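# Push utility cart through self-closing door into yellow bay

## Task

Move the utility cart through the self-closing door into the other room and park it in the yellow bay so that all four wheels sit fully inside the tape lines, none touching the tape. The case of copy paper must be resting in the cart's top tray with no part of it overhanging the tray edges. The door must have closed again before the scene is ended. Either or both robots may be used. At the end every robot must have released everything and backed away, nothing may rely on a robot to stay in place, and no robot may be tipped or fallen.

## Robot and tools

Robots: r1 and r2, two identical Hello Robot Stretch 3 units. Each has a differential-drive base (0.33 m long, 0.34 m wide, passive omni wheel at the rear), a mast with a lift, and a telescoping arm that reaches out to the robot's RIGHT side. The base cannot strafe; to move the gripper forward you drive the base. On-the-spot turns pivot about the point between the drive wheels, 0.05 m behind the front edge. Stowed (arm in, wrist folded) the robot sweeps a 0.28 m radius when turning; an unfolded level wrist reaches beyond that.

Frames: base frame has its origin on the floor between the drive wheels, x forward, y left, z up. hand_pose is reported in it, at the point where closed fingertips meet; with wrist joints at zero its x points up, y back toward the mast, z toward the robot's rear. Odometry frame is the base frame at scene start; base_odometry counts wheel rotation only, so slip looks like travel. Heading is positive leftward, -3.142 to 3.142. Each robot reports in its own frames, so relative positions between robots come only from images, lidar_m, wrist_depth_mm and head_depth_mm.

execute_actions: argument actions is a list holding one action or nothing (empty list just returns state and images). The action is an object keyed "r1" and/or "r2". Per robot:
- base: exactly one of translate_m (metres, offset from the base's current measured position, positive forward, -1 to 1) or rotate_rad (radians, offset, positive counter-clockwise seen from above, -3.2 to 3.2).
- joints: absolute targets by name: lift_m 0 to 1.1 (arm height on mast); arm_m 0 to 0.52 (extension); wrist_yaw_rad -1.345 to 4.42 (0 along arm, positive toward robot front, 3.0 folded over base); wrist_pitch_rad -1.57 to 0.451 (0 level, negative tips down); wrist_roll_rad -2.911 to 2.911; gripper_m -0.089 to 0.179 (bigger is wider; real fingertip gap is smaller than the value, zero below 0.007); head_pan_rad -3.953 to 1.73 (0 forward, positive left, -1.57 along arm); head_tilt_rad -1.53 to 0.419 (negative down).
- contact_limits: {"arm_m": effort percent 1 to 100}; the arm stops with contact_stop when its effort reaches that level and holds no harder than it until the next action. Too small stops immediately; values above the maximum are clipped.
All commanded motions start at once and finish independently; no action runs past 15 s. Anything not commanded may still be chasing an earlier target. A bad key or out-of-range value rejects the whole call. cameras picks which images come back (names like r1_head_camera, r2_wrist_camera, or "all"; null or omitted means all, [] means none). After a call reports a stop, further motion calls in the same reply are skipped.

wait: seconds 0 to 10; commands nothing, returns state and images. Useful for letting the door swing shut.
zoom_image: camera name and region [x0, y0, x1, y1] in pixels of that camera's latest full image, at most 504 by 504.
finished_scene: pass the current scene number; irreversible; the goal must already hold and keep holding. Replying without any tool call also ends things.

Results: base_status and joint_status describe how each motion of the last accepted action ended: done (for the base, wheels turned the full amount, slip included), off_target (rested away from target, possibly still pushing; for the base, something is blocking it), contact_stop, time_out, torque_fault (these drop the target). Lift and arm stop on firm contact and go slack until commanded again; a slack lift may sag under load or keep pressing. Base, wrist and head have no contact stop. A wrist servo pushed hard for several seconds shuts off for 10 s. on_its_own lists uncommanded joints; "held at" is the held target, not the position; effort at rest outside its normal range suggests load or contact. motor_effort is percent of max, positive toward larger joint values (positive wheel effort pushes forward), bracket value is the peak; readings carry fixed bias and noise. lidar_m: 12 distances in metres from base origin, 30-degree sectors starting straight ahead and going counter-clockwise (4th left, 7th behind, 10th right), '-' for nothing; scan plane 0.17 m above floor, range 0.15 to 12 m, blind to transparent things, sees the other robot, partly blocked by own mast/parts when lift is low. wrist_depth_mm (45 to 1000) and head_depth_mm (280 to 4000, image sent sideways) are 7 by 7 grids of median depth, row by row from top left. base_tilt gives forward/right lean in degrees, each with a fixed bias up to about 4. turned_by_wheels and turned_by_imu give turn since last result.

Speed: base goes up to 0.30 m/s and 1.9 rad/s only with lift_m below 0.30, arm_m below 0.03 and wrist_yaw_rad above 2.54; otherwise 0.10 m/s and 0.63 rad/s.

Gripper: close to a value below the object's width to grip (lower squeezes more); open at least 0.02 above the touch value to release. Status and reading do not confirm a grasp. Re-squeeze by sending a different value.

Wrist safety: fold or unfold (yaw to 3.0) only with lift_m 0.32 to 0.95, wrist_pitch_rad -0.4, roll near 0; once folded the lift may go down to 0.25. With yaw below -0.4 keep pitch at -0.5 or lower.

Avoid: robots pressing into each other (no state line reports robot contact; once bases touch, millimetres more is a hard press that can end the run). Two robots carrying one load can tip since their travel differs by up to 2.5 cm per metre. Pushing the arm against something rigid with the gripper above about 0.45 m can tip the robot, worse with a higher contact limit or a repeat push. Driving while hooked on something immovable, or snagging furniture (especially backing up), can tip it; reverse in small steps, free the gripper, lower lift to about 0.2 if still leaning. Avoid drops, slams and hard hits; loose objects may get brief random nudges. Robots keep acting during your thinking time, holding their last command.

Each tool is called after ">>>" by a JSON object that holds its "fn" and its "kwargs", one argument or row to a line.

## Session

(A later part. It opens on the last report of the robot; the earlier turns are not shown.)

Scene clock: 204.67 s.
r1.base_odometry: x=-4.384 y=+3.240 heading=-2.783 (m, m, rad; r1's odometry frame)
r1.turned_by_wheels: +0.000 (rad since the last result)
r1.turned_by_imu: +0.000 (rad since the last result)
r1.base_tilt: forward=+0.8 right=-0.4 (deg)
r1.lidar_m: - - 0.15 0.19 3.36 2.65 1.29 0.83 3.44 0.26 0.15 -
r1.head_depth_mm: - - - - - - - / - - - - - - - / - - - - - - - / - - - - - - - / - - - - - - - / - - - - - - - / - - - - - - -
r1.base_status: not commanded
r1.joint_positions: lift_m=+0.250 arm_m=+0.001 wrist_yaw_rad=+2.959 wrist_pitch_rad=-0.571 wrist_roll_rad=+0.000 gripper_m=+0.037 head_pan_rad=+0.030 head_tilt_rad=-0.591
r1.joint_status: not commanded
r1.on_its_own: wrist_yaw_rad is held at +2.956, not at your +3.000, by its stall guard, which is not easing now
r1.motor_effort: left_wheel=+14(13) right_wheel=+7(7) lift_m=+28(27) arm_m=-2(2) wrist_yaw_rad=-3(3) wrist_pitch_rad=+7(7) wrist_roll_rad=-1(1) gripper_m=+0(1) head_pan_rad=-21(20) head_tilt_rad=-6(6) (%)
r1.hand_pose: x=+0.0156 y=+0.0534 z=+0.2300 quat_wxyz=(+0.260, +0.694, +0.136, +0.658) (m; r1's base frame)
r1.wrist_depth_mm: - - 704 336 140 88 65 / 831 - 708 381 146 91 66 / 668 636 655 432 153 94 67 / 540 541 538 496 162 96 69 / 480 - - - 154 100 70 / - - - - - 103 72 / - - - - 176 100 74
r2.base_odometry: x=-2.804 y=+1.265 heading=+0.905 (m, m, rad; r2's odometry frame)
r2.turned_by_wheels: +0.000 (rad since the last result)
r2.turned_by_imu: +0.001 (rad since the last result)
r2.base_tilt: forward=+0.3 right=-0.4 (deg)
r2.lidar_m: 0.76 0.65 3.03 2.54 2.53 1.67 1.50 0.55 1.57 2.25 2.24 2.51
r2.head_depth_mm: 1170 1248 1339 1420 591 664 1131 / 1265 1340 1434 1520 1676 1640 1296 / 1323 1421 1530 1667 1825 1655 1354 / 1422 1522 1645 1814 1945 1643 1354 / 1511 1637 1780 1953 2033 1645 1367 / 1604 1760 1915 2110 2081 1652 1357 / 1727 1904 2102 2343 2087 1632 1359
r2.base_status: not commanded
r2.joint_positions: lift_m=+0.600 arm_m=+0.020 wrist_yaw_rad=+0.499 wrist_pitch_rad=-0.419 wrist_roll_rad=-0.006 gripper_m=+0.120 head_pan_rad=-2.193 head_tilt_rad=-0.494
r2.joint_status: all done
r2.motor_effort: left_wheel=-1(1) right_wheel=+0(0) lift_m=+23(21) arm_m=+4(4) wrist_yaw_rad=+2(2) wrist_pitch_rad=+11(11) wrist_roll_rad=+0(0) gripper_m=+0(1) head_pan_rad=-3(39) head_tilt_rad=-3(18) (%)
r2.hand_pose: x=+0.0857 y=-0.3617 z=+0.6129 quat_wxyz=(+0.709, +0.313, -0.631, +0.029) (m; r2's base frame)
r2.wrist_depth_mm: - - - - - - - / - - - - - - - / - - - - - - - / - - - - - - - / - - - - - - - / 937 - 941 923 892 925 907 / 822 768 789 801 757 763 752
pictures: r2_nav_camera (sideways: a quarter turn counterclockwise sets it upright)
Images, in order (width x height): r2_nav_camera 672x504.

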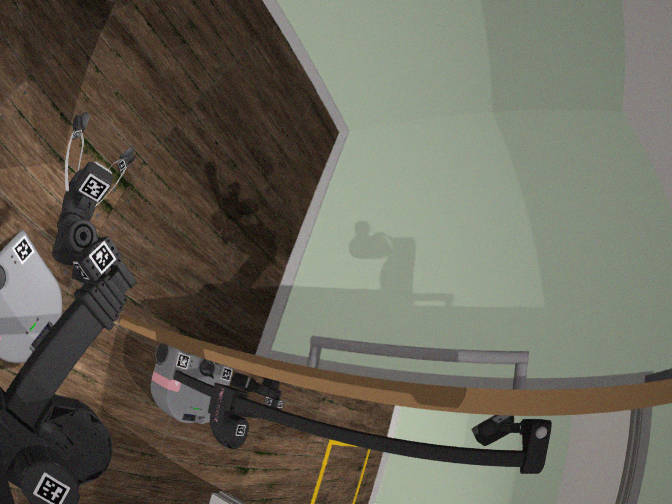

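>>> {"fn": "execute_actions", "kwargs": {
  "actions": [
    {"r2":{"joints":{"wrist_yaw_rad":3.0,"gripper_m":0.04,"head_pan_rad":0.0,"head_tilt_rad":-0.6}}}
  ],
  "cameras": ["r2_nav_camera","r2_head_camera"]
}}

Scene clock: 207.50 s.
r1.base_odometry: x=-4.384 y=+3.240 heading=-2.783 (m, m, rad; r1's odometry frame)
r1.turned_by_wheels: +0.000 (rad since the last result)
r1.turned_by_imu: +0.000 (rad since the last result)
r1.base_tilt: forward=+0.9 right=-0.5 (deg)
r1.lidar_m: - - 0.15 0.19 3.37 2.67 1.29 0.83 3.42 0.26 0.15 -
r1.head_depth_mm: - - - - - - - / - - - - - - - / - - - - - - - / - - - - - - - / - - - - - - - / - - - - - - - / - - - - - - -
r1.base_status: not commanded
r1.joint_positions: lift_m=+0.250 arm_m=+0.001 wrist_yaw_rad=+2.959 wrist_pitch_rad=-0.571 wrist_roll_rad=+0.000 gripper_m=+0.037 head_pan_rad=+0.030 head_tilt_rad=-0.591
r1.joint_status: not commanded
r1.on_its_own: wrist_yaw_rad is held at +2.956, not at your +3.000, by its stall guard, which is not easing now
r1.motor_effort: left_wheel=+13(13) right_wheel=+7(7) lift_m=+27(27) arm_m=-2(2) wrist_yaw_rad=-3(3) wrist_pitch_rad=+6(6) wrist_roll_rad=-1(1) gripper_m=+0(1) head_pan_rad=-20(20) head_tilt_rad=-6(6) (%)
r1.hand_pose: x=+0.0156 y=+0.0534 z=+0.2300 quat_wxyz=(+0.260, +0.694, +0.136, +0.658) (m; r1's base frame)
r1.wrist_depth_mm: - - 694 338 140 88 65 / 844 - 716 382 146 91 66 / 661 641 658 439 154 93 67 / 547 542 531 499 163 96 69 / 477 - - - 154 100 70 / - - - - - 103 72 / - - - - 177 100 74
r2.base_odometry: x=-2.804 y=+1.265 heading=+0.905 (m, m, rad; r2's odometry frame)
r2.turned_by_wheels: +0.000 (rad since the last result)
r2.turned_by_imu: +0.001 (rad since the last result)
r2.base_tilt: forward=+0.4 right=-0.4 (deg)
r2.lidar_m: 0.76 0.65 3.02 2.53 2.53 1.67 1.51 0.55 1.57 2.25 2.23 2.51
r2.head_depth_mm: 3087 3203 3205 2427 1869 1509 1285 / 3614 3739 3371 2395 1876 1517 1276 / - - 3360 2387 1858 1520 1273 / - - 3354 2372 1851 1512 1268 / 3831 - 3351 2311 1736 1431 1272 / 3700 - 3319 933 1157 1268 1216 / 3601 - 3396 933 1141 1012 1149
r2.base_status: not commanded
r2.joint_positions: lift_m=+0.600 arm_m=+0.020 wrist_yaw_rad=+2.998 wrist_pitch_rad=-0.419 wrist_roll_rad=-0.006 gripper_m=+0.040 head_pan_rad=-0.007 head_tilt_rad=-0.592
r2.joint_status: all done
r2.motor_effort: left_wheel=-1(1) right_wheel=+0(0) lift_m=+23(22) arm_m=+4(4) wrist_yaw_rad=+1(1) wrist_pitch_rad=+11(10) wrist_roll_rad=+0(0) gripper_m=+0(81) head_pan_rad=+4(45) head_tilt_rad=-4(12) (%)
r2.hand_pose: x=+0.0108 y=+0.0573 z=+0.6129 quat_wxyz=(+0.196, +0.698, +0.098, +0.682) (m; r2's base frame)
r2.wrist_depth_mm: - - - - - - - / - - - - - - 937 / - - - - - - 594 / - - - - - - - / - - - - - - 847 / 910 932 - 908 926 882 689 / 794 810 799 797 745 778 758
pictures: r2_head_camera (sideways: a quarter turn clockwise sets it upright), r2_nav_camera (sideways: a quarter turn counterclockwise sets it upright)
Images, in order (width x height): r2_head_camera 896x504, r2_nav_camera 672x504.

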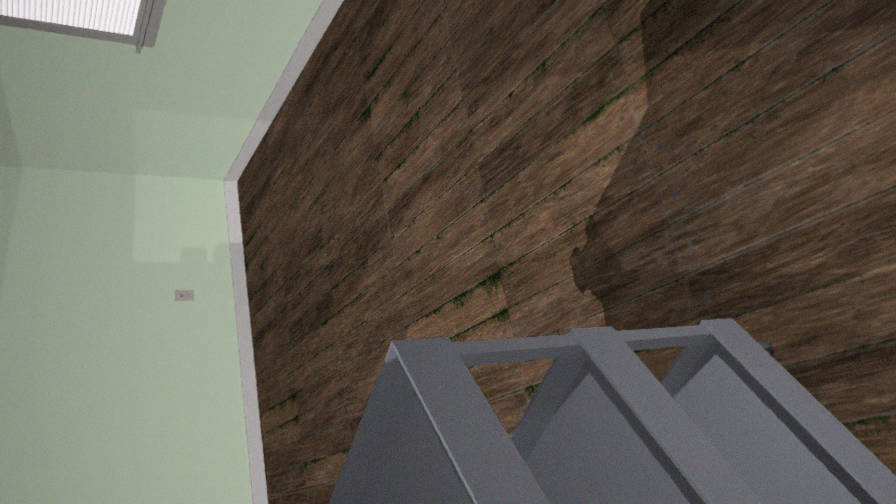

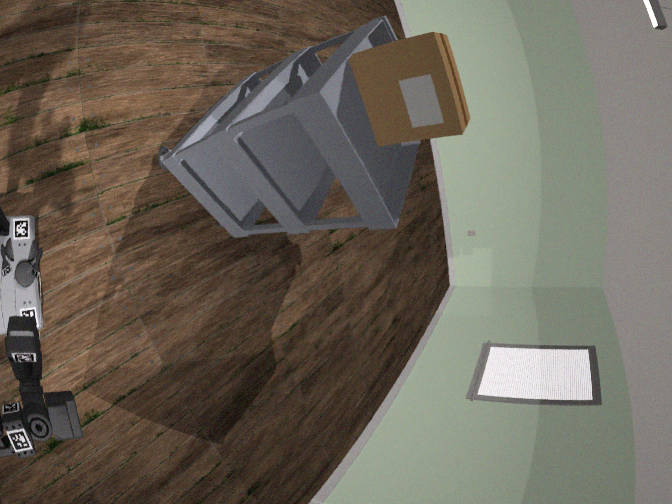

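>>> {"fn": "execute_actions", "kwargs": {
  "actions": [
    {"r2":{"joints":{"head_pan_rad":0.35,"head_tilt_rad":-0.35}}}
  ],
  "cameras": ["r2_head_camera"]
}}

Scene clock: 209.43 s.
r1.base_odometry: x=-4.384 y=+3.240 heading=-2.783 (m, m, rad; r1's odometry frame)
r1.turned_by_wheels: +0.000 (rad since the last result)
r1.turned_by_imu: +0.000 (rad since the last result)
r1.base_tilt: forward=+0.8 right=-0.4 (deg)
r1.lidar_m: - - 0.15 0.19 3.36 2.65 1.29 0.83 3.44 0.26 0.15 -
r1.head_depth_mm: - - - - - - - / - - - - - - - / - - - - - - - / - - - - - - - / - - - - - - - / - - - - - - - / - - - - - - -
r1.base_status: not commanded
r1.joint_positions: lift_m=+0.250 arm_m=+0.001 wrist_yaw_rad=+2.959 wrist_pitch_rad=-0.571 wrist_roll_rad=+0.000 gripper_m=+0.037 head_pan_rad=+0.030 head_tilt_rad=-0.591
r1.joint_status: not commanded
r1.on_its_own: wrist_yaw_rad is held at +2.956, not at your +3.000, by its stall guard, which is not easing now
r1.motor_effort: left_wheel=+13(13) right_wheel=+7(7) lift_m=+27(27) arm_m=-2(2) wrist_yaw_rad=-3(3) wrist_pitch_rad=+7(6) wrist_roll_rad=-1(1) gripper_m=+1(1) head_pan_rad=-20(20) head_tilt_rad=-6(6) (%)
r1.hand_pose: x=+0.0156 y=+0.0534 z=+0.2300 quat_wxyz=(+0.260, +0.694, +0.136, +0.658) (m; r1's base frame)
r1.wrist_depth_mm: - - 687 339 139 88 65 / 844 - 714 382 147 91 66 / 659 644 647 435 153 93 67 / 553 538 533 498 162 96 69 / 471 - - - 154 100 71 / - - - - - 103 72 / - - - - 177 100 74
r2.base_odometry: x=-2.804 y=+1.265 heading=+0.905 (m, m, rad; r2's odometry frame)
r2.turned_by_wheels: +0.000 (rad since the last result)
r2.turned_by_imu: +0.001 (rad since the last result)
r2.base_tilt: forward=+0.3 right=-0.4 (deg)
r2.lidar_m: 0.76 0.65 3.04 2.54 2.53 1.67 1.50 0.55 1.57 2.24 2.24 2.52
r2.head_depth_mm: 3771 - - - 2558 1922 1516 / 3769 - - - 2482 1824 1465 / 3805 - - - 996 1169 1066 / 3694 - - - 1028 1142 1004 / 3734 - - 974 1010 780 971 / 3783 - - 952 983 727 917 / 3750 - - 935 962 1076 1067
r2.base_status: not commanded
r2.joint_positions: lift_m=+0.600 arm_m=+0.020 wrist_yaw_rad=+2.998 wrist_pitch_rad=-0.419 wrist_roll_rad=-0.006 gripper_m=+0.040 head_pan_rad=+0.343 head_tilt_rad=-0.360
r2.joint_status: all done
r2.motor_effort: left_wheel=-1(1) right_wheel=+0(0) lift_m=+23(23) arm_m=+4(4) wrist_yaw_rad=+2(2) wrist_pitch_rad=+11(11) wrist_roll_rad=+0(0) gripper_m=+0(0) head_pan_rad=+4(29) head_tilt_rad=+3(20) (%)
r2.hand_pose: x=+0.0108 y=+0.0573 z=+0.6129 quat_wxyz=(+0.196, +0.698, +0.098, +0.682) (m; r2's base frame)
r2.wrist_depth_mm: - - - - - - - / - - - - - - 924 / - - - - - - 585 / - - - - - - - / - - - - - - 826 / 908 924 - 903 941 898 686 / 792 776 805 769 784 762 766
pictures: r2_head_camera (sideways: a quarter turn clockwise sets it upright)
Images, in order (width x height): r2_head_camera 896x504.

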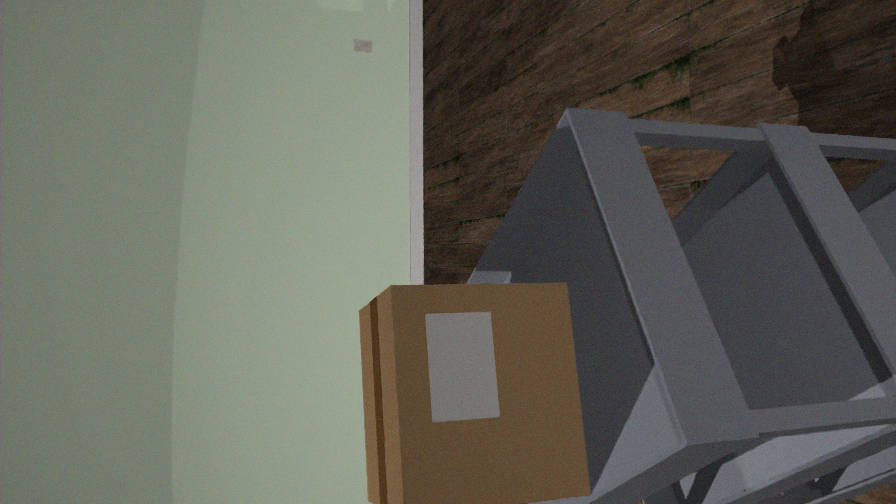

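>>> {"fn": "execute_actions", "kwargs": {
  "actions": [
    {"r2":{"base":{"rotate_rad":-0.9},"joints":{"lift_m":0.28,"head_pan_rad":0,"head_tilt_rad":-0.5}}}
  ],
  "cameras": []
}}

>>> {"fn": "execute_actions", "kwargs": {
  "actions": [
    {"r2":{"base":{"translate_m":0.75}}}
  ],
  "cameras": []
}}

>>> {"fn": "execute_actions", "kwargs": {
  "actions": [
    {"r2":{"base":{"rotate_rad":0.9}}}
  ],
  "cameras": []
}}

>>> {"fn": "execute_actions", "kwargs": {
  "actions": [
    {"r2":{"base":{"translate_m":1.0}}}
  ],
  "cameras": []
}}

>>> {"fn": "execute_actions", "kwargs": {
  "actions": [
    {"r2":{"base":{"rotate_rad":2.2}}}
  ],
  "cameras": ["r2_nav_camera"]
}}

Scene clock: 215.30 s.
r1.base_odometry: x=-4.384 y=+3.240 heading=-2.783 (m, m, rad; r1's odometry frame)
r1.turned_by_wheels: +0.000 (rad since the last result)
r1.turned_by_imu: +0.000 (rad since the last result)
r1.base_tilt: forward=+0.8 right=-0.4 (deg)
r1.lidar_m: - - 0.15 0.19 3.35 2.66 1.29 0.83 3.43 0.26 0.15 -
r1.head_depth_mm: - - - - - - - / - - - - - - - / - - - - - - - / - - - - - - - / - - - - - - - / - - - - - - - / - - - - - - -
r1.base_status: not commanded
r1.joint_positions: lift_m=+0.250 arm_m=+0.001 wrist_yaw_rad=+2.959 wrist_pitch_rad=-0.571 wrist_roll_rad=+0.000 gripper_m=+0.037 head_pan_rad=+0.030 head_tilt_rad=-0.591
r1.joint_status: not commanded
r1.on_its_own: wrist_yaw_rad is held at +2.956, not at your +3.000, by its stall guard, which is not easing now
r1.motor_effort: left_wheel=+13(13) right_wheel=+7(7) lift_m=+28(27) arm_m=-2(2) wrist_yaw_rad=-3(3) wrist_pitch_rad=+6(6) wrist_roll_rad=-1(1) gripper_m=+1(1) head_pan_rad=-20(20) head_tilt_rad=-6(6) (%)
r1.hand_pose: x=+0.0156 y=+0.0534 z=+0.2300 quat_wxyz=(+0.260, +0.694, +0.136, +0.658) (m; r1's base frame)
r1.wrist_depth_mm: - - 714 340 139 88 65 / 847 - 764 380 147 91 66 / 663 650 650 437 154 93 67 / 547 549 527 498 162 97 69 / 483 - - - 154 100 70 / - - - - - 103 72 / - - - - 177 100 74
r2.base_odometry: x=-2.804 y=+1.265 heading=+0.006 (m, m, rad; r2's odometry frame)
r2.turned_by_wheels: -0.900 (rad since the last result)
r2.turned_by_imu: -0.901 (rad since the last result)
r2.base_tilt: forward=+0.3 right=-0.5 (deg)
r2.lidar_m: 2.25 2.74 0.70 0.65 2.79 2.53 2.44 1.54 0.78 0.55 1.71 2.24
r2.head_depth_mm: 1804 1959 2078 2254 2101 1647 1357 / 1861 2003 2152 2344 2084 1656 1354 / 1930 2072 2260 2433 2112 1649 1364 / 1982 2138 2314 2464 2105 1640 1366 / 2042 2195 2381 2603 2092 1649 1352 / 2107 2251 2505 2609 2090 1648 1359 / 2195 2364 2593 2710 2090 1650 1352
r2.base_status: done
r2.joint_positions: lift_m=+0.280 arm_m=+0.020 wrist_yaw_rad=+2.999 wrist_pitch_rad=-0.418 wrist_roll_rad=-0.006 gripper_m=+0.040 head_pan_rad=+0.007 head_tilt_rad=-0.494
r2.joint_status: all done
r2.motor_effort: left_wheel=+3(6) right_wheel=-3(5) lift_m=+22(26) arm_m=+4(4) wrist_yaw_rad=+1(2) wrist_pitch_rad=+10(11) wrist_roll_rad=+0(0) gripper_m=+0(0) head_pan_rad=-3(28) head_tilt_rad=-3(14) (%)
r2.hand_pose: x=+0.0107 y=+0.0574 z=+0.2931 quat_wxyz=(+0.196, +0.698, +0.098, +0.682) (m; r2's base frame)
r2.wrist_depth_mm: - - - - - - - / - - - 747 828 - - / - - - 880 - - - / 802 771 782 764 741 760 756 / 625 627 - 605 642 609 603 / 518 511 - 535 527 501 519 / 462 - - - 435 440 433
pictures: none
No camera images: the call's "cameras" was empty. Leave "cameras" out to get every camera's image.

Scene clock: 219.60 s.
r1.base_odometry: x=-4.384 y=+3.240 heading=-2.783 (m, m, rad; r1's odometry frame)
r1.turned_by_wheels: +0.000 (rad since the last result)
r1.turned_by_imu: +0.000 (rad since the last result)
r1.base_tilt: forward=+0.8 right=-0.4 (deg)
r1.lidar_m: - - 0.15 0.19 3.36 2.66 1.29 0.83 3.40 0.26 0.15 -
r1.head_depth_mm: - - - - - - - / - - - - - - - / - - - - - - - / - - - - - - - / - - - - - - - / - - - - - - - / - - - - - - -
r1.base_status: not commanded
r1.joint_positions: lift_m=+0.250 arm_m=+0.001 wrist_yaw_rad=+2.959 wrist_pitch_rad=-0.571 wrist_roll_rad=+0.000 gripper_m=+0.037 head_pan_rad=+0.030 head_tilt_rad=-0.591
r1.joint_status: not commanded
r1.on_its_own: wrist_yaw_rad is held at +2.956, not at your +3.000, by its stall guard, which is not easing now
r1.motor_effort: left_wheel=+13(13) right_wheel=+7(7) lift_m=+27(27) arm_m=-2(2) wrist_yaw_rad=-3(3) wrist_pitch_rad=+7(7) wrist_roll_rad=-1(1) gripper_m=+1(1) head_pan_rad=-20(20) head_tilt_rad=-6(6) (%)
r1.hand_pose: x=+0.0156 y=+0.0534 z=+0.2300 quat_wxyz=(+0.260, +0.694, +0.136, +0.658) (m; r1's base frame)
r1.wrist_depth_mm: - - - 338 139 88 65 / 836 - 825 383 146 91 66 / 657 647 651 436 154 94 67 / 548 542 533 496 162 97 69 / 476 - - - 154 100 71 / - - - - - 103 72 / - - - - 177 100 74
r2.base_odometry: x=-2.054 y=+1.270 heading=+0.006 (m, m, rad; r2's odometry frame)
r2.turned_by_wheels: +0.000 (rad since the last result)
r2.turned_by_imu: +0.002 (rad since the last result)
r2.base_tilt: forward=+0.3 right=-0.4 (deg)
r2.lidar_m: 1.54 1.88 3.70 4.19 0.84 0.93 2.89 0.97 1.22 1.67 1.69 1.53
r2.head_depth_mm: 1239 1317 1427 1539 1670 1655 1358 / 1268 1366 1463 1600 1728 1652 1349 / 1310 1404 1530 1651 1810 1642 1357 / 1341 1448 1573 1719 1877 1637 1361 / 1386 1494 1626 1785 1932 1635 1359 / 1424 1547 1689 1849 1990 1643 1352 / 1477 1602 1736 1929 2049 1632 1348
r2.base_status: done
r2.joint_positions: lift_m=+0.280 arm_m=+0.020 wrist_yaw_rad=+2.999 wrist_pitch_rad=-0.418 wrist_roll_rad=-0.006 gripper_m=+0.040 head_pan_rad=+0.007 head_tilt_rad=-0.495
r2.joint_status: not commanded
r2.motor_effort: left_wheel=+2(12) right_wheel=-2(6) lift_m=+23(23) arm_m=+4(4) wrist_yaw_rad=+1(1) wrist_pitch_rad=+11(10) wrist_roll_rad=+0(0) gripper_m=+0(0) head_pan_rad=-4(4) head_tilt_rad=-3(2) (%)
r2.hand_pose: x=+0.0106 y=+0.0574 z=+0.2931 quat_wxyz=(+0.196, +0.698, +0.098, +0.682) (m; r2's base frame)
r2.wrist_depth_mm: - - - - - - - / 993 - - - - - - / 809 895 - - - - - / 788 765 751 751 759 740 745 / 637 621 - 622 637 591 614 / 519 519 - 531 527 510 506 / 456 - - - 433 436 437
pictures: none
No camera images: the call's "cameras" was empty. Leave "cameras" out to get every camera's image.

Scene clock: 221.47 s.
r1.base_odometry: x=-4.384 y=+3.240 heading=-2.783 (m, m, rad; r1's odometry frame)
r1.turned_by_wheels: +0.000 (rad since the last result)
r1.turned_by_imu: +0.000 (rad since the last result)
r1.base_tilt: forward=+0.9 right=-0.4 (deg)
r1.lidar_m: - - 0.15 0.19 3.36 2.66 1.29 0.83 3.41 0.26 0.15 -
r1.head_depth_mm: - - - - - - - / - - - - - - - / - - - - - - - / - - - - - - - / - - - - - - - / - - - - - - - / - - - - - - -
r1.base_status: not commanded
r1.joint_positions: lift_m=+0.250 arm_m=+0.001 wrist_yaw_rad=+2.959 wrist_pitch_rad=-0.571 wrist_roll_rad=+0.000 gripper_m=+0.037 head_pan_rad=+0.030 head_tilt_rad=-0.591
r1.joint_status: not commanded
r1.on_its_own: wrist_yaw_rad is held at +2.956, not at your +3.000, by its stall guard, which is not easing now
r1.motor_effort: left_wheel=+13(13) right_wheel=+7(7) lift_m=+27(27) arm_m=-1(2) wrist_yaw_rad=-4(4) wrist_pitch_rad=+6(7) wrist_roll_rad=-1(1) gripper_m=+1(1) head_pan_rad=-21(20) head_tilt_rad=-6(6) (%)
r1.hand_pose: x=+0.0156 y=+0.0534 z=+0.2300 quat_wxyz=(+0.260, +0.694, +0.136, +0.658) (m; r1's base frame)
r1.wrist_depth_mm: - - - 341 140 88 65 / 833 - 831 378 146 91 66 / 651 647 649 437 153 94 67 / 544 542 528 499 162 96 69 / 480 - - - 153 100 71 / - - - - - 103 72 / - - - - 177 100 74
r2.base_odometry: x=-2.054 y=+1.270 heading=+0.906 (m, m, rad; r2's odometry frame)
r2.turned_by_wheels: +0.900 (rad since the last result)
r2.turned_by_imu: +0.900 (rad since the last result)
r2.base_tilt: forward=+0.4 right=-0.5 (deg)
r2.lidar_m: 2.81 4.16 0.78 0.86 3.24 0.97 1.00 1.65 1.83 1.54 1.53 1.72
r2.head_depth_mm: 2146 2234 2343 2436 2087 1640 1368 / 2486 2613 2747 2748 2082 1646 1364 / 2951 3155 3341 2861 2064 1647 1362 / 3580 - - 2848 2072 1642 1349 / 3614 3843 - 2835 2081 1632 1351 / 3500 3784 - 2840 2081 1638 1354 / 3424 3622 3811 2827 2076 1653 1350
r2.base_status: done
r2.joint_positions: lift_m=+0.280 arm_m=+0.020 wrist_yaw_rad=+2.999 wrist_pitch_rad=-0.418 wrist_roll_rad=-0.006 gripper_m=+0.040 head_pan_rad=+0.007 head_tilt_rad=-0.495
r2.joint_status: not commanded
r2.motor_effort: left_wheel=-2(10) right_wheel=+1(7) lift_m=+23(23) arm_m=+4(4) wrist_yaw_rad=+1(1) wrist_pitch_rad=+10(10) wrist_roll_rad=+0(0) gripper_m=+0(0) head_pan_rad=-4(3) head_tilt_rad=-3(2) (%)
r2.hand_pose: x=+0.0106 y=+0.0574 z=+0.2931 quat_wxyz=(+0.196, +0.698, +0.098, +0.682) (m; r2's base frame)
r2.wrist_depth_mm: - - - - - - - / - - - 960 854 - - / - - - - 927 - - / 786 781 783 766 746 754 749 / 608 621 - 621 639 604 602 / 520 520 - 529 534 514 513 / 460 - - - 436 437 441
pictures: none
No camera images: the call's "cameras" was empty. Leave "cameras" out to get every camera's image.

Scene clock: 226.50 s.
r1.base_odometry: x=-4.384 y=+3.240 heading=-2.783 (m, m, rad; r1's odometry frame)
r1.turned_by_wheels: +0.000 (rad since the last result)
r1.turned_by_imu: +0.000 (rad since the last result)
r1.base_tilt: forward=+0.8 right=-0.5 (deg)
r1.lidar_m: - - 0.15 0.19 3.36 2.66 1.29 0.83 3.42 0.26 0.15 -
r1.head_depth_mm: - - - - - - - / - - - - - - - / - - - - - - - / - - - - - - - / - - - - - - - / - - - - - - - / - - - - - - -
r1.base_status: not commanded
r1.joint_positions: lift_m=+0.250 arm_m=+0.001 wrist_yaw_rad=+2.959 wrist_pitch_rad=-0.571 wrist_roll_rad=+0.000 gripper_m=+0.037 head_pan_rad=+0.030 head_tilt_rad=-0.591
r1.joint_status: not commanded
r1.on_its_own: wrist_yaw_rad is held at +2.956, not at your +3.000, by its stall guard, which is not easing now
r1.motor_effort: left_wheel=+13(13) right_wheel=+7(7) lift_m=+27(27) arm_m=-2(2) wrist_yaw_rad=-3(3) wrist_pitch_rad=+6(6) wrist_roll_rad=-1(1) gripper_m=+1(1) head_pan_rad=-20(20) head_tilt_rad=-5(6) (%)
r1.hand_pose: x=+0.0156 y=+0.0534 z=+0.2300 quat_wxyz=(+0.260, +0.694, +0.136, +0.658) (m; r1's base frame)
r1.wrist_depth_mm: - - - 338 139 88 64 / 829 - 820 382 146 91 66 / 668 648 651 435 154 94 67 / 548 548 539 496 162 96 69 / 476 - - - 153 100 70 / - - - - - 103 72 / - - - - 176 100 74
r2.base_odometry: x=-1.437 y=+2.056 heading=+0.905 (m, m, rad; r2's odometry frame)
r2.turned_by_wheels: +0.000 (rad since the last result)
r2.turned_by_imu: +0.002 (rad since the last result)
r2.base_tilt: forward=+0.3 right=-0.5 (deg)
r2.lidar_m: 2.23 3.22 3.63 1.07 0.88 3.14 1.96 2.61 1.46 1.22 1.22 1.37
r2.head_depth_mm: 1697 1765 1817 1941 1934 1640 1355 / 1977 2075 2197 2312 2056 1645 1351 / 2400 2545 2671 2735 2076 1644 1359 / 2819 3012 3290 2819 2103 1640 1356 / 2793 2993 3204 2819 2090 1641 1351 / 2688 2915 3102 2847 2100 1651 1353 / 2616 2822 2980 2850 2093 1631 1348
r2.base_status: done
r2.joint_positions: lift_m=+0.280 arm_m=+0.020 wrist_yaw_rad=+2.999 wrist_pitch_rad=-0.418 wrist_roll_rad=-0.006 gripper_m=+0.040 head_pan_rad=+0.007 head_tilt_rad=-0.495
r2.joint_status: not commanded
r2.motor_effort: left_wheel=-2(8) right_wheel=+1(9) lift_m=+23(23) arm_m=+4(4) wrist_yaw_rad=+1(1) wrist_pitch_rad=+10(10) wrist_roll_rad=+0(0) gripper_m=+0(0) head_pan_rad=-4(4) head_tilt_rad=-2(2) (%)
r2.hand_pose: x=+0.0105 y=+0.0574 z=+0.2931 quat_wxyz=(+0.196, +0.698, +0.098, +0.682) (m; r2's base frame)
r2.wrist_depth_mm: - - - - - - - / - - - - - - - / 796 - - - - - - / 763 750 764 761 765 760 761 / 622 617 - 623 643 619 616 / 521 521 - 528 532 512 506 / 454 - - - 442 438 437
pictures: none
No camera images: the call's "cameras" was empty. Leave "cameras" out to get every camera's image.

Scene clock: 229.10 s.
r1.base_odometry: x=-4.384 y=+3.240 heading=-2.783 (m, m, rad; r1's odometry frame)
r1.turned_by_wheels: +0.000 (rad since the last result)
r1.turned_by_imu: +0.000 (rad since the last result)
r1.base_tilt: forward=+0.8 right=-0.4 (deg)
r1.lidar_m: - - 0.15 0.19 3.35 2.66 1.29 0.83 3.42 0.26 0.15 -
r1.head_depth_mm: - - - - - - - / - - - - - - - / - - - - - - - / - - - - - - - / - - - - - - - / - - - - - - - / - - - - - - -
r1.base_status: not commanded
r1.joint_positions: lift_m=+0.250 arm_m=+0.001 wrist_yaw_rad=+2.959 wrist_pitch_rad=-0.571 wrist_roll_rad=+0.000 gripper_m=+0.037 head_pan_rad=+0.030 head_tilt_rad=-0.591
r1.joint_status: not commanded
r1.on_its_own: wrist_yaw_rad is held at +2.956, not at your +3.000, by its stall guard, which is not easing now
r1.motor_effort: left_wheel=+13(13) right_wheel=+7(7) lift_m=+27(28) arm_m=-2(2) wrist_yaw_rad=-4(3) wrist_pitch_rad=+6(7) wrist_roll_rad=-1(1) gripper_m=+1(1) head_pan_rad=-20(20) head_tilt_rad=-6(6) (%)
r1.hand_pose: x=+0.0156 y=+0.0534 z=+0.2300 quat_wxyz=(+0.260, +0.694, +0.136, +0.658) (m; r1's base frame)
r1.wrist_depth_mm: - - - 338 140 88 65 / 847 - 823 381 146 91 66 / 657 643 647 439 154 94 67 / 549 543 539 503 162 97 69 / 481 - - - 154 100 71 / - - - - - 103 72 / - - - - 176 100 74
r2.base_odometry: x=-1.437 y=+2.056 heading=+3.105 (m, m, rad; r2's odometry frame)
r2.turned_by_wheels: +2.200 (rad since the last result)
r2.turned_by_imu: +2.198 (rad since the last result)
r2.base_tilt: forward=+0.4 right=-0.4 (deg)
r2.lidar_m: 0.88 1.98 1.96 2.26 1.38 1.22 1.22 1.45 2.68 3.22 3.86 1.00
r2.head_depth_mm: 2863 3075 3147 1184 1287 1499 1353 / 2905 3141 1032 1072 1337 1462 1351 / 3021 3214 1052 1074 1341 1412 1324 / 3084 3324 3587 1129 1345 1366 1292 / 3169 3424 3628 1122 1310 1384 1302 / 3227 3501 3821 2706 2092 1655 1352 / 3357 3636 3899 2838 2082 1642 1356
r2.base_status: done
r2.joint_positions: lift_m=+0.280 arm_m=+0.020 wrist_yaw_rad=+2.999 wrist_pitch_rad=-0.418 wrist_roll_rad=-0.006 gripper_m=+0.040 head_pan_rad=+0.007 head_tilt_rad=-0.495
r2.joint_status: not commanded
r2.motor_effort: left_wheel=-2(10) right_wheel=+2(9) lift_m=+23(22) arm_m=+3(4) wrist_yaw_rad=+1(1) wrist_pitch_rad=+10(10) wrist_roll_rad=+0(0) gripper_m=+0(0) head_pan_rad=-4(3) head_tilt_rad=-2(2) (%)
r2.hand_pose: x=+0.0105 y=+0.0574 z=+0.2931 quat_wxyz=(+0.196, +0.698, +0.098, +0.682) (m; r2's base frame)
r2.wrist_depth_mm: - - - - - - - / - - - - - - - / - - - - - - - / 791 782 782 767 758 752 748 / 630 624 - 616 639 608 600 / 523 510 - 527 533 504 506 / 461 - - - 440 439 436
pictures: r2_nav_camera (sideways: a quarter turn counterclockwise sets it upright)
Images, in order (width x height): r2_nav_camera 672x504.

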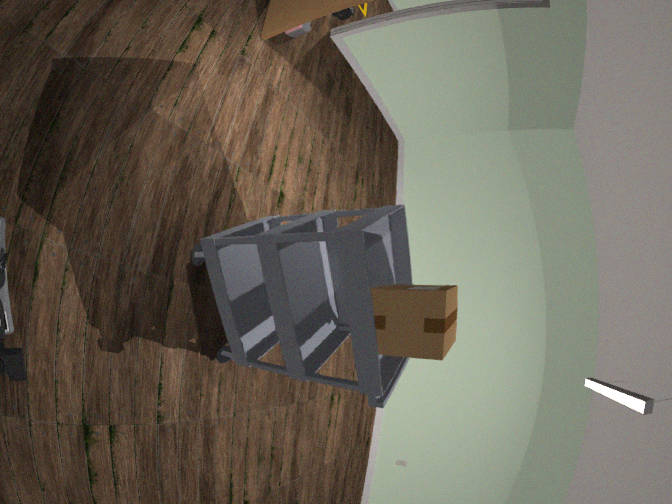

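>>> {"fn": "execute_actions", "kwargs": {
  "actions": [
    {"r2":{"base":{"rotate_rad":-0.68}}}
  ],
  "cameras": []
}}

>>> {"fn": "execute_actions", "kwargs": {
  "actions": [
    {"r2":{"base":{"translate_m":1.0}}}
  ],
  "cameras": []
}}

>>> {"fn": "execute_actions", "kwargs": {
  "actions": [
    {"r2":{"base":{"translate_m":0.27}}}
  ],
  "cameras": []
}}

>>> {"fn": "execute_actions", "kwargs": {
  "actions": [
    {"r2":{"base":{"rotate_rad":2.02}}}
  ],
  "cameras": ["r2_nav_camera"]
}}

Scene clock: 231.63 s.
r1.base_odometry: x=-4.384 y=+3.240 heading=-2.783 (m, m, rad; r1's odometry frame)
r1.turned_by_wheels: +0.000 (rad since the last result)
r1.turned_by_imu: +0.000 (rad since the last result)
r1.base_tilt: forward=+0.8 right=-0.4 (deg)
r1.lidar_m: - - 0.15 0.19 3.36 2.66 1.29 0.83 3.42 0.26 0.15 -
r1.head_depth_mm: - - - - - - - / - - - - - - - / - - - - - - - / - - - - - - - / - - - - - - - / - - - - - - - / - - - - - - -
r1.base_status: not commanded
r1.joint_positions: lift_m=+0.250 arm_m=+0.001 wrist_yaw_rad=+2.959 wrist_pitch_rad=-0.571 wrist_roll_rad=+0.000 gripper_m=+0.037 head_pan_rad=+0.030 head_tilt_rad=-0.591
r1.joint_status: not commanded
r1.on_its_own: wrist_yaw_rad is held at +2.956, not at your +3.000, by its stall guard, which is not easing now
r1.motor_effort: left_wheel=+13(13) right_wheel=+7(7) lift_m=+28(27) arm_m=-1(2) wrist_yaw_rad=-3(4) wrist_pitch_rad=+7(6) wrist_roll_rad=-1(1) gripper_m=+1(1) head_pan_rad=-20(20) head_tilt_rad=-6(6) (%)
r1.hand_pose: x=+0.0156 y=+0.0534 z=+0.2300 quat_wxyz=(+0.260, +0.694, +0.136, +0.658) (m; r1's base frame)
r1.wrist_depth_mm: - - - 338 140 88 65 / 850 - 823 379 147 91 66 / 669 651 654 437 154 94 67 / 547 543 540 496 163 96 69 / 481 - - - 153 100 70 / - - - - - 103 72 / - - - - 177 100 74
r2.base_odometry: x=-1.437 y=+2.056 heading=+2.425 (m, m, rad; r2's odometry frame)
r2.turned_by_wheels: -0.680 (rad since the last result)
r2.turned_by_imu: -0.680 (rad since the last result)
r2.base_tilt: forward=+0.4 right=-0.4 (deg)
r2.lidar_m: 1.11 0.88 0.96 1.95 2.62 1.51 1.23 1.22 1.34 2.08 3.21 3.52
r2.head_depth_mm: 3664 - - 2838 2094 1647 1359 / 3544 3773 - 2825 2091 1650 1362 / 3342 3606 3869 2857 2087 1646 1359 / 3234 3434 3684 2844 2085 1650 1357 / 3120 3290 3614 2862 2078 1635 1357 / 2985 3203 3419 2707 1995 1563 1351 / 2905 3120 3352 1175 1331 1456 1317
r2.base_status: done
r2.joint_positions: lift_m=+0.280 arm_m=+0.020 wrist_yaw_rad=+2.999 wrist_pitch_rad=-0.418 wrist_roll_rad=-0.006 gripper_m=+0.040 head_pan_rad=+0.007 head_tilt_rad=-0.495
r2.joint_status: not commanded
r2.motor_effort: left_wheel=+3(11) right_wheel=-2(6) lift_m=+23(22) arm_m=+3(3) wrist_yaw_rad=+1(0) wrist_pitch_rad=+10(10) wrist_roll_rad=+0(0) gripper_m=+0(0) head_pan_rad=-4(3) head_tilt_rad=-3(3) (%)
r2.hand_pose: x=+0.0105 y=+0.0574 z=+0.2931 quat_wxyz=(+0.196, +0.698, +0.098, +0.682) (m; r2's base frame)
r2.wrist_depth_mm: - - - - - - - / - - - - - - 746 / - - - - - - 863 / 773 796 761 781 768 786 746 / 624 626 - 612 644 594 605 / 520 514 - 536 536 503 504 / 454 - - - 432 440 443
pictures: none
No camera images: the call's "cameras" was empty. Leave "cameras" out to get every camera's image.

Scene clock: 236.67 s.
r1.base_odometry: x=-4.384 y=+3.240 heading=-2.783 (m, m, rad; r1's odometry frame)
r1.turned_by_wheels: +0.000 (rad since the last result)
r1.turned_by_imu: +0.000 (rad since the last result)
r1.base_tilt: forward=+0.8 right=-0.4 (deg)
r1.lidar_m: - - 0.15 0.19 3.38 2.67 1.29 0.83 3.41 0.26 0.15 -
r1.head_depth_mm: - - - - - - - / - - - - - - - / - - - - - - - / - - - - - - - / - - - - - - - / - - - - - - - / - - - - - - -
r1.base_status: not commanded
r1.joint_positions: lift_m=+0.250 arm_m=+0.001 wrist_yaw_rad=+2.959 wrist_pitch_rad=-0.571 wrist_roll_rad=+0.000 gripper_m=+0.037 head_pan_rad=+0.030 head_tilt_rad=-0.591
r1.joint_status: not commanded
r1.on_its_own: wrist_yaw_rad is held at +2.956, not at your +3.000, by its stall guard, which is not easing now
r1.motor_effort: left_wheel=+13(13) right_wheel=+7(7) lift_m=+27(27) arm_m=-2(2) wrist_yaw_rad=-3(3) wrist_pitch_rad=+6(7) wrist_roll_rad=-1(1) gripper_m=+2(1) head_pan_rad=-20(20) head_tilt_rad=-6(6) (%)
r1.hand_pose: x=+0.0156 y=+0.0534 z=+0.2300 quat_wxyz=(+0.260, +0.694, +0.136, +0.658) (m; r1's base frame)
r1.wrist_depth_mm: - - - 336 140 88 65 / 835 - 845 385 146 91 66 / 665 639 656 434 154 93 67 / 546 542 539 500 162 97 69 / 482 - - - 154 100 71 / - - - - - 103 72 / - - - - 176 100 74
r2.base_odometry: x=-2.191 y=+2.713 heading=+2.426 (m, m, rad; r2's odometry frame)
r2.turned_by_wheels: +0.000 (rad since the last result)
r2.turned_by_imu: +0.003 (rad since the last result)
r2.base_tilt: forward=+0.4 right=-0.5 (deg)
r2.lidar_m: 2.63 2.61 0.28 0.29 0.44 2.67 2.17 2.16 2.36 2.88 2.85 3.12
r2.head_depth_mm: 2691 2968 3218 2843 2082 1646 1354 / 2619 2821 3071 2863 2117 1654 1355 / 2491 2649 2953 2847 2103 1644 1351 / 2408 2563 2792 2847 2096 1651 1358 / 2312 2493 2663 2786 2086 1642 1360 / 2214 2356 2583 2714 2078 1643 1341 / 2132 2278 2460 2581 2079 1638 1353
r2.base_status: done
r2.joint_positions: lift_m=+0.280 arm_m=+0.020 wrist_yaw_rad=+2.999 wrist_pitch_rad=-0.418 wrist_roll_rad=-0.006 gripper_m=+0.040 head_pan_rad=+0.007 head_tilt_rad=-0.495
r2.joint_status: not commanded
r2.motor_effort: left_wheel=+2(11) right_wheel=-2(6) lift_m=+23(23) arm_m=+3(3) wrist_yaw_rad=+1(1) wrist_pitch_rad=+10(10) wrist_roll_rad=+0(0) gripper_m=+0(0) head_pan_rad=-4(4) head_tilt_rad=-2(2) (%)
r2.hand_pose: x=+0.0105 y=+0.0574 z=+0.2931 quat_wxyz=(+0.196, +0.698, +0.098, +0.682) (m; r2's base frame)
r2.wrist_depth_mm: - - - - 668 - - / - - 884 886 750 - - / - 615 647 632 598 - - / 785 740 502 429 697 764 756 / 637 613 - 614 610 611 603 / 520 512 - 530 534 511 515 / 454 - - - 441 437 437
pictures: none
No camera images: the call's "cameras" was empty. Leave "cameras" out to get every camera's image.

Scene clock: 239.33 s.
r1.base_odometry: x=-4.384 y=+3.240 heading=-2.783 (m, m, rad; r1's odometry frame)
r1.turned_by_wheels: +0.000 (rad since the last result)
r1.turned_by_imu: +0.000 (rad since the last result)
r1.base_tilt: forward=+0.9 right=-0.4 (deg)
r1.lidar_m: - - 0.15 0.19 3.35 2.66 1.29 0.83 3.41 0.26 0.15 -
r1.head_depth_mm: - - - - - - - / - - - - - - - / - - - - - - - / - - - - - - - / - - - - - - - / - - - - - - - / - - - - - - -
r1.base_status: not commanded
r1.joint_positions: lift_m=+0.250 arm_m=+0.001 wrist_yaw_rad=+2.959 wrist_pitch_rad=-0.571 wrist_roll_rad=+0.000 gripper_m=+0.037 head_pan_rad=+0.030 head_tilt_rad=-0.591
r1.joint_status: not commanded
r1.on_its_own: wrist_yaw_rad is held at +2.956, not at your +3.000, by its stall guard, which is not easing now
r1.motor_effort: left_wheel=+13(13) right_wheel=+7(7) lift_m=+27(27) arm_m=-2(2) wrist_yaw_rad=-3(3) wrist_pitch_rad=+6(6) wrist_roll_rad=-1(1) gripper_m=+1(1) head_pan_rad=-20(20) head_tilt_rad=-6(6) (%)
r1.hand_pose: x=+0.0156 y=+0.0534 z=+0.2300 quat_wxyz=(+0.260, +0.694, +0.136, +0.658) (m; r1's base frame)
r1.wrist_depth_mm: - - - 337 139 88 65 / 850 - 829 380 146 91 66 / 658 644 645 435 154 93 67 / 550 540 539 502 162 96 69 / 472 - - - 153 100 70 / - - - - - 103 72 / - - - - 177 100 74
r2.base_odometry: x=-2.395 y=+2.890 heading=+2.426 (m, m, rad; r2's odometry frame)
r2.turned_by_wheels: +0.000 (rad since the last result)
r2.turned_by_imu: +0.001 (rad since the last result)
r2.base_tilt: forward=+0.3 right=-0.4 (deg)
r2.lidar_m: 2.38 2.36 2.58 0.35 0.34 0.76 2.43 2.41 2.64 2.78 2.75 2.94
r2.head_depth_mm: 2428 2645 2939 2854 2095 1635 1358 / 2324 2548 2721 2900 2082 1665 1361 / 2258 2400 2632 2744 2104 1654 1358 / 2134 2310 2530 2676 2088 1646 1357 / 2077 2221 2417 2568 2073 1643 1351 / 1989 2143 2312 2476 2077 1644 1350 / 1932 2065 2220 2365 2096 1638 1353
r2.base_status: done
r2.joint_positions: lift_m=+0.280 arm_m=+0.020 wrist_yaw_rad=+2.999 wrist_pitch_rad=-0.418 wrist_roll_rad=-0.006 gripper_m=+0.040 head_pan_rad=+0.007 head_tilt_rad=-0.495
r2.joint_status: not commanded
r2.motor_effort: left_wheel=+2(12) right_wheel=-2(6) lift_m=+23(23) arm_m=+3(3) wrist_yaw_rad=+1(1) wrist_pitch_rad=+10(10) wrist_roll_rad=+0(0) gripper_m=+0(0) head_pan_rad=-4(3) head_tilt_rad=-2(2) (%)
r2.hand_pose: x=+0.0105 y=+0.0574 z=+0.2931 quat_wxyz=(+0.196, +0.698, +0.098, +0.682) (m; r2's base frame)
r2.wrist_depth_mm: - - - - - - - / 780 - 808 - - - - / 655 315 565 898 - - - / 433 357 528 726 752 752 749 / 602 393 - 612 634 601 598 / 516 497 - 527 532 521 503 / 458 - - - 442 438 436
pictures: none
No camera images: the call's "cameras" was empty. Leave "cameras" out to get every camera's image.

Scene clock: 242.00 s.
r1.base_odometry: x=-4.384 y=+3.240 heading=-2.783 (m, m, rad; r1's odometry frame)
r1.turned_by_wheels: +0.000 (rad since the last result)
r1.turned_by_imu: +0.000 (rad since the last result)
r1.base_tilt: forward=+0.9 right=-0.4 (deg)
r1.lidar_m: - - 0.15 0.19 3.36 2.66 1.29 0.83 3.42 0.26 0.15 -
r1.head_depth_mm: - - - - - - - / - - - - - - - / - - - - - - - / - - - - - - - / - - - - - - - / - - - - - - - / - - - - - - -
r1.base_status: not commanded
r1.joint_positions: lift_m=+0.250 arm_m=+0.001 wrist_yaw_rad=+2.959 wrist_pitch_rad=-0.571 wrist_roll_rad=+0.000 gripper_m=+0.037 head_pan_rad=+0.030 head_tilt_rad=-0.591
r1.joint_status: not commanded
r1.on_its_own: wrist_yaw_rad is held at +2.956, not at your +3.000, by its stall guard, which is not easing now
r1.motor_effort: left_wheel=+13(13) right_wheel=+7(7) lift_m=+27(27) arm_m=-2(2) wrist_yaw_rad=-3(4) wrist_pitch_rad=+6(7) wrist_roll_rad=-1(1) gripper_m=+1(1) head_pan_rad=-20(21) head_tilt_rad=-6(6) (%)
r1.hand_pose: x=+0.0156 y=+0.0534 z=+0.2300 quat_wxyz=(+0.260, +0.694, +0.136, +0.658) (m; r1's base frame)
r1.wrist_depth_mm: - - - 338 140 88 65 / 840 - 814 379 146 91 66 / 655 646 650 437 154 93 67 / 545 544 538 502 162 96 69 / 480 - - - 153 100 70 / - - - - - 103 72 / - - - - 177 100 74
r2.base_odometry: x=-2.395 y=+2.890 heading=-1.838 (m, m, rad; r2's odometry frame)
r2.turned_by_wheels: +2.020 (rad since the last result)
r2.turned_by_imu: +2.019 (rad since the last result)
r2.base_tilt: forward=+0.4 right=-0.5 (deg)
r2.lidar_m: 0.30 0.51 2.46 2.41 2.57 2.80 2.75 2.93 2.41 2.36 2.52 0.37
r2.head_depth_mm: 2554 2735 2969 512 543 594 500 / 2622 2779 2946 510 529 592 497 / - - - 510 515 575 491 / - - - 509 503 561 532 / 2542 2829 2962 510 494 558 531 / 2593 2790 3080 988 820 645 771 / 2599 2815 3014 2834 850 1021 1293
r2.base_status: done
r2.joint_positions: lift_m=+0.280 arm_m=+0.020 wrist_yaw_rad=+2.999 wrist_pitch_rad=-0.418 wrist_roll_rad=-0.006 gripper_m=+0.040 head_pan_rad=+0.007 head_tilt_rad=-0.495
r2.joint_status: not commanded
r2.motor_effort: left_wheel=-2(9) right_wheel=+2(9) lift_m=+24(24) arm_m=+3(3) wrist_yaw_rad=+1(1) wrist_pitch_rad=+10(10) wrist_roll_rad=+0(0) gripper_m=+0(0) head_pan_rad=-4(3) head_tilt_rad=-2(2) (%)
r2.hand_pose: x=+0.0105 y=+0.0573 z=+0.2931 quat_wxyz=(+0.196, +0.698, +0.098, +0.682) (m; r2's base frame)
r2.wrist_depth_mm: - - - - - - - / - - - - - - - / - - - - - - - / 784 759 785 753 744 761 760 / 623 623 - 617 635 612 604 / 513 516 - 531 536 506 510 / 455 - - - 440 436 435
pictures: r2_nav_camera (sideways: a quarter turn counterclockwise sets it upright)
Images, in order (width x height): r2_nav_camera 672x504.

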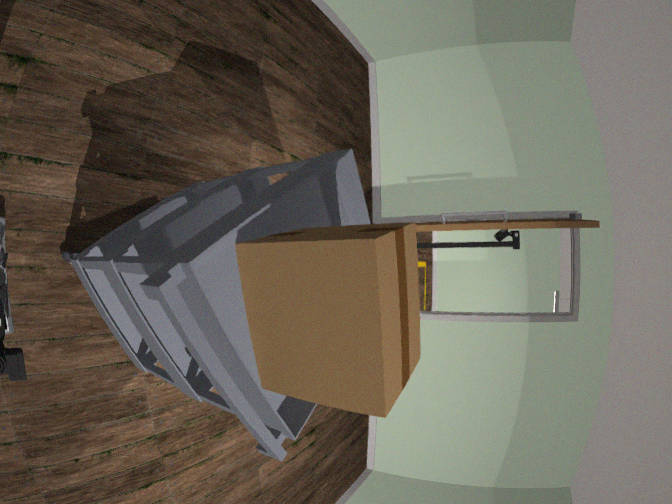

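>>> {"fn": "execute_actions", "kwargs": {
  "actions": [
    {"r2":{"base":{"translate_m":1.0}}}
  ],
  "cameras": ["r2_nav_camera"]
}}

Scene clock: 247.70 s.
r1.base_odometry: x=-4.384 y=+3.240 heading=-2.783 (m, m, rad; r1's odometry frame)
r1.turned_by_wheels: +0.000 (rad since the last result)
r1.turned_by_imu: +0.000 (rad since the last result)
r1.base_tilt: forward=+0.8 right=-0.4 (deg)
r1.lidar_m: - - 0.15 0.19 1.17 2.66 1.29 0.83 3.43 0.26 0.15 -
r1.head_depth_mm: - - - - - - - / - - - - - - - / - - - - - - - / - - - - - - - / - - - - - - - / - - - - - - - / - - - - - - -
r1.base_status: not commanded
r1.joint_positions: lift_m=+0.250 arm_m=+0.001 wrist_yaw_rad=+2.959 wrist_pitch_rad=-0.571 wrist_roll_rad=+0.000 gripper_m=+0.037 head_pan_rad=+0.030 head_tilt_rad=-0.591
r1.joint_status: not commanded
r1.on_its_own: wrist_yaw_rad is held at +2.956, not at your +3.000, by its stall guard, which is not easing now
r1.motor_effort: left_wheel=+13(13) right_wheel=+7(7) lift_m=+27(27) arm_m=-2(2) wrist_yaw_rad=-3(3) wrist_pitch_rad=+7(6) wrist_roll_rad=-1(0) gripper_m=+1(2) head_pan_rad=-20(20) head_tilt_rad=-6(6) (%)
r1.hand_pose: x=+0.0156 y=+0.0534 z=+0.2300 quat_wxyz=(+0.260, +0.694, +0.136, +0.658) (m; r1's base frame)
r1.wrist_depth_mm: - - - 337 140 88 64 / 835 - 830 385 146 91 66 / 667 636 656 434 153 93 67 / 551 547 538 498 162 97 69 / 479 - - - 153 100 71 / - - - - - 103 72 / - - - - 176 100 74
r2.base_odometry: x=-2.659 y=+1.925 heading=-1.838 (m, m, rad; r2's odometry frame)
r2.turned_by_wheels: +0.000 (rad since the last result)
r2.turned_by_imu: -0.046 (rad since the last result)
r2.base_tilt: forward=+0.3 right=-0.4 (deg)
r2.lidar_m: - 2.52 2.41 2.35 2.47 3.48 3.74 3.32 2.49 0.18 0.15 -
r2.head_depth_mm: 1740 1879 2035 2239 2061 613 531 / - - 2160 2290 2079 623 531 / - - - 2826 2053 637 530 / - - - 2818 1892 1535 517 / - - - 1838 1773 1620 1339 / 1188 1605 1370 2132 1907 1586 1348 / 1730 1855 1998 2238 2067 1633 1346
r2.base_status: done
r2.joint_positions: lift_m=+0.280 arm_m=+0.020 wrist_yaw_rad=+3.000 wrist_pitch_rad=-0.416 wrist_roll_rad=-0.006 gripper_m=+0.040 head_pan_rad=+0.006 head_tilt_rad=-0.500
r2.joint_status: not commanded
r2.motor_effort: left_wheel=+1(45) right_wheel=-1(44) lift_m=+27(28) arm_m=+2(3) wrist_yaw_rad=+0(2) wrist_pitch_rad=+9(11) wrist_roll_rad=+0(0) gripper_m=+0(0) head_pan_rad=-2(5) head_tilt_rad=-1(3) (%)
r2.hand_pose: x=+0.0105 y=+0.0575 z=+0.2933 quat_wxyz=(+0.195, +0.698, +0.098, +0.682) (m; r2's base frame)
r2.wrist_depth_mm: - - - - - - 126 / - - - - - - 123 / - - - - - - 129 / 776 768 762 761 765 737 139 / 618 637 - 628 630 571 159 / 521 509 - 530 526 189 491 / 456 - - - 444 203 225
pictures: r2_nav_camera (sideways: a quarter turn counterclockwise sets it upright)
Images, in order (width x height): r2_nav_camera 672x504.

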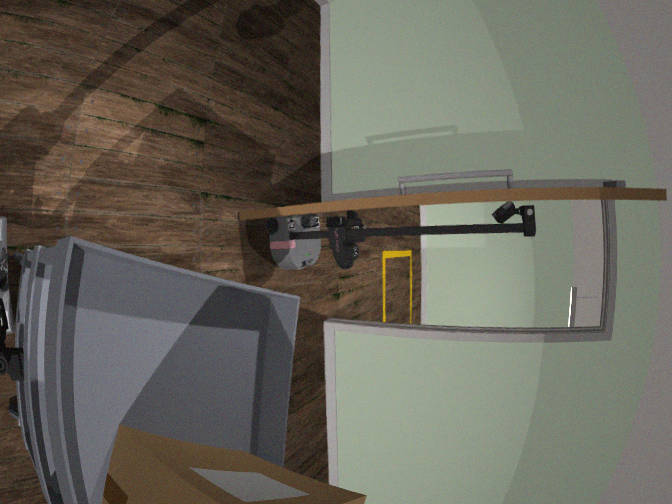

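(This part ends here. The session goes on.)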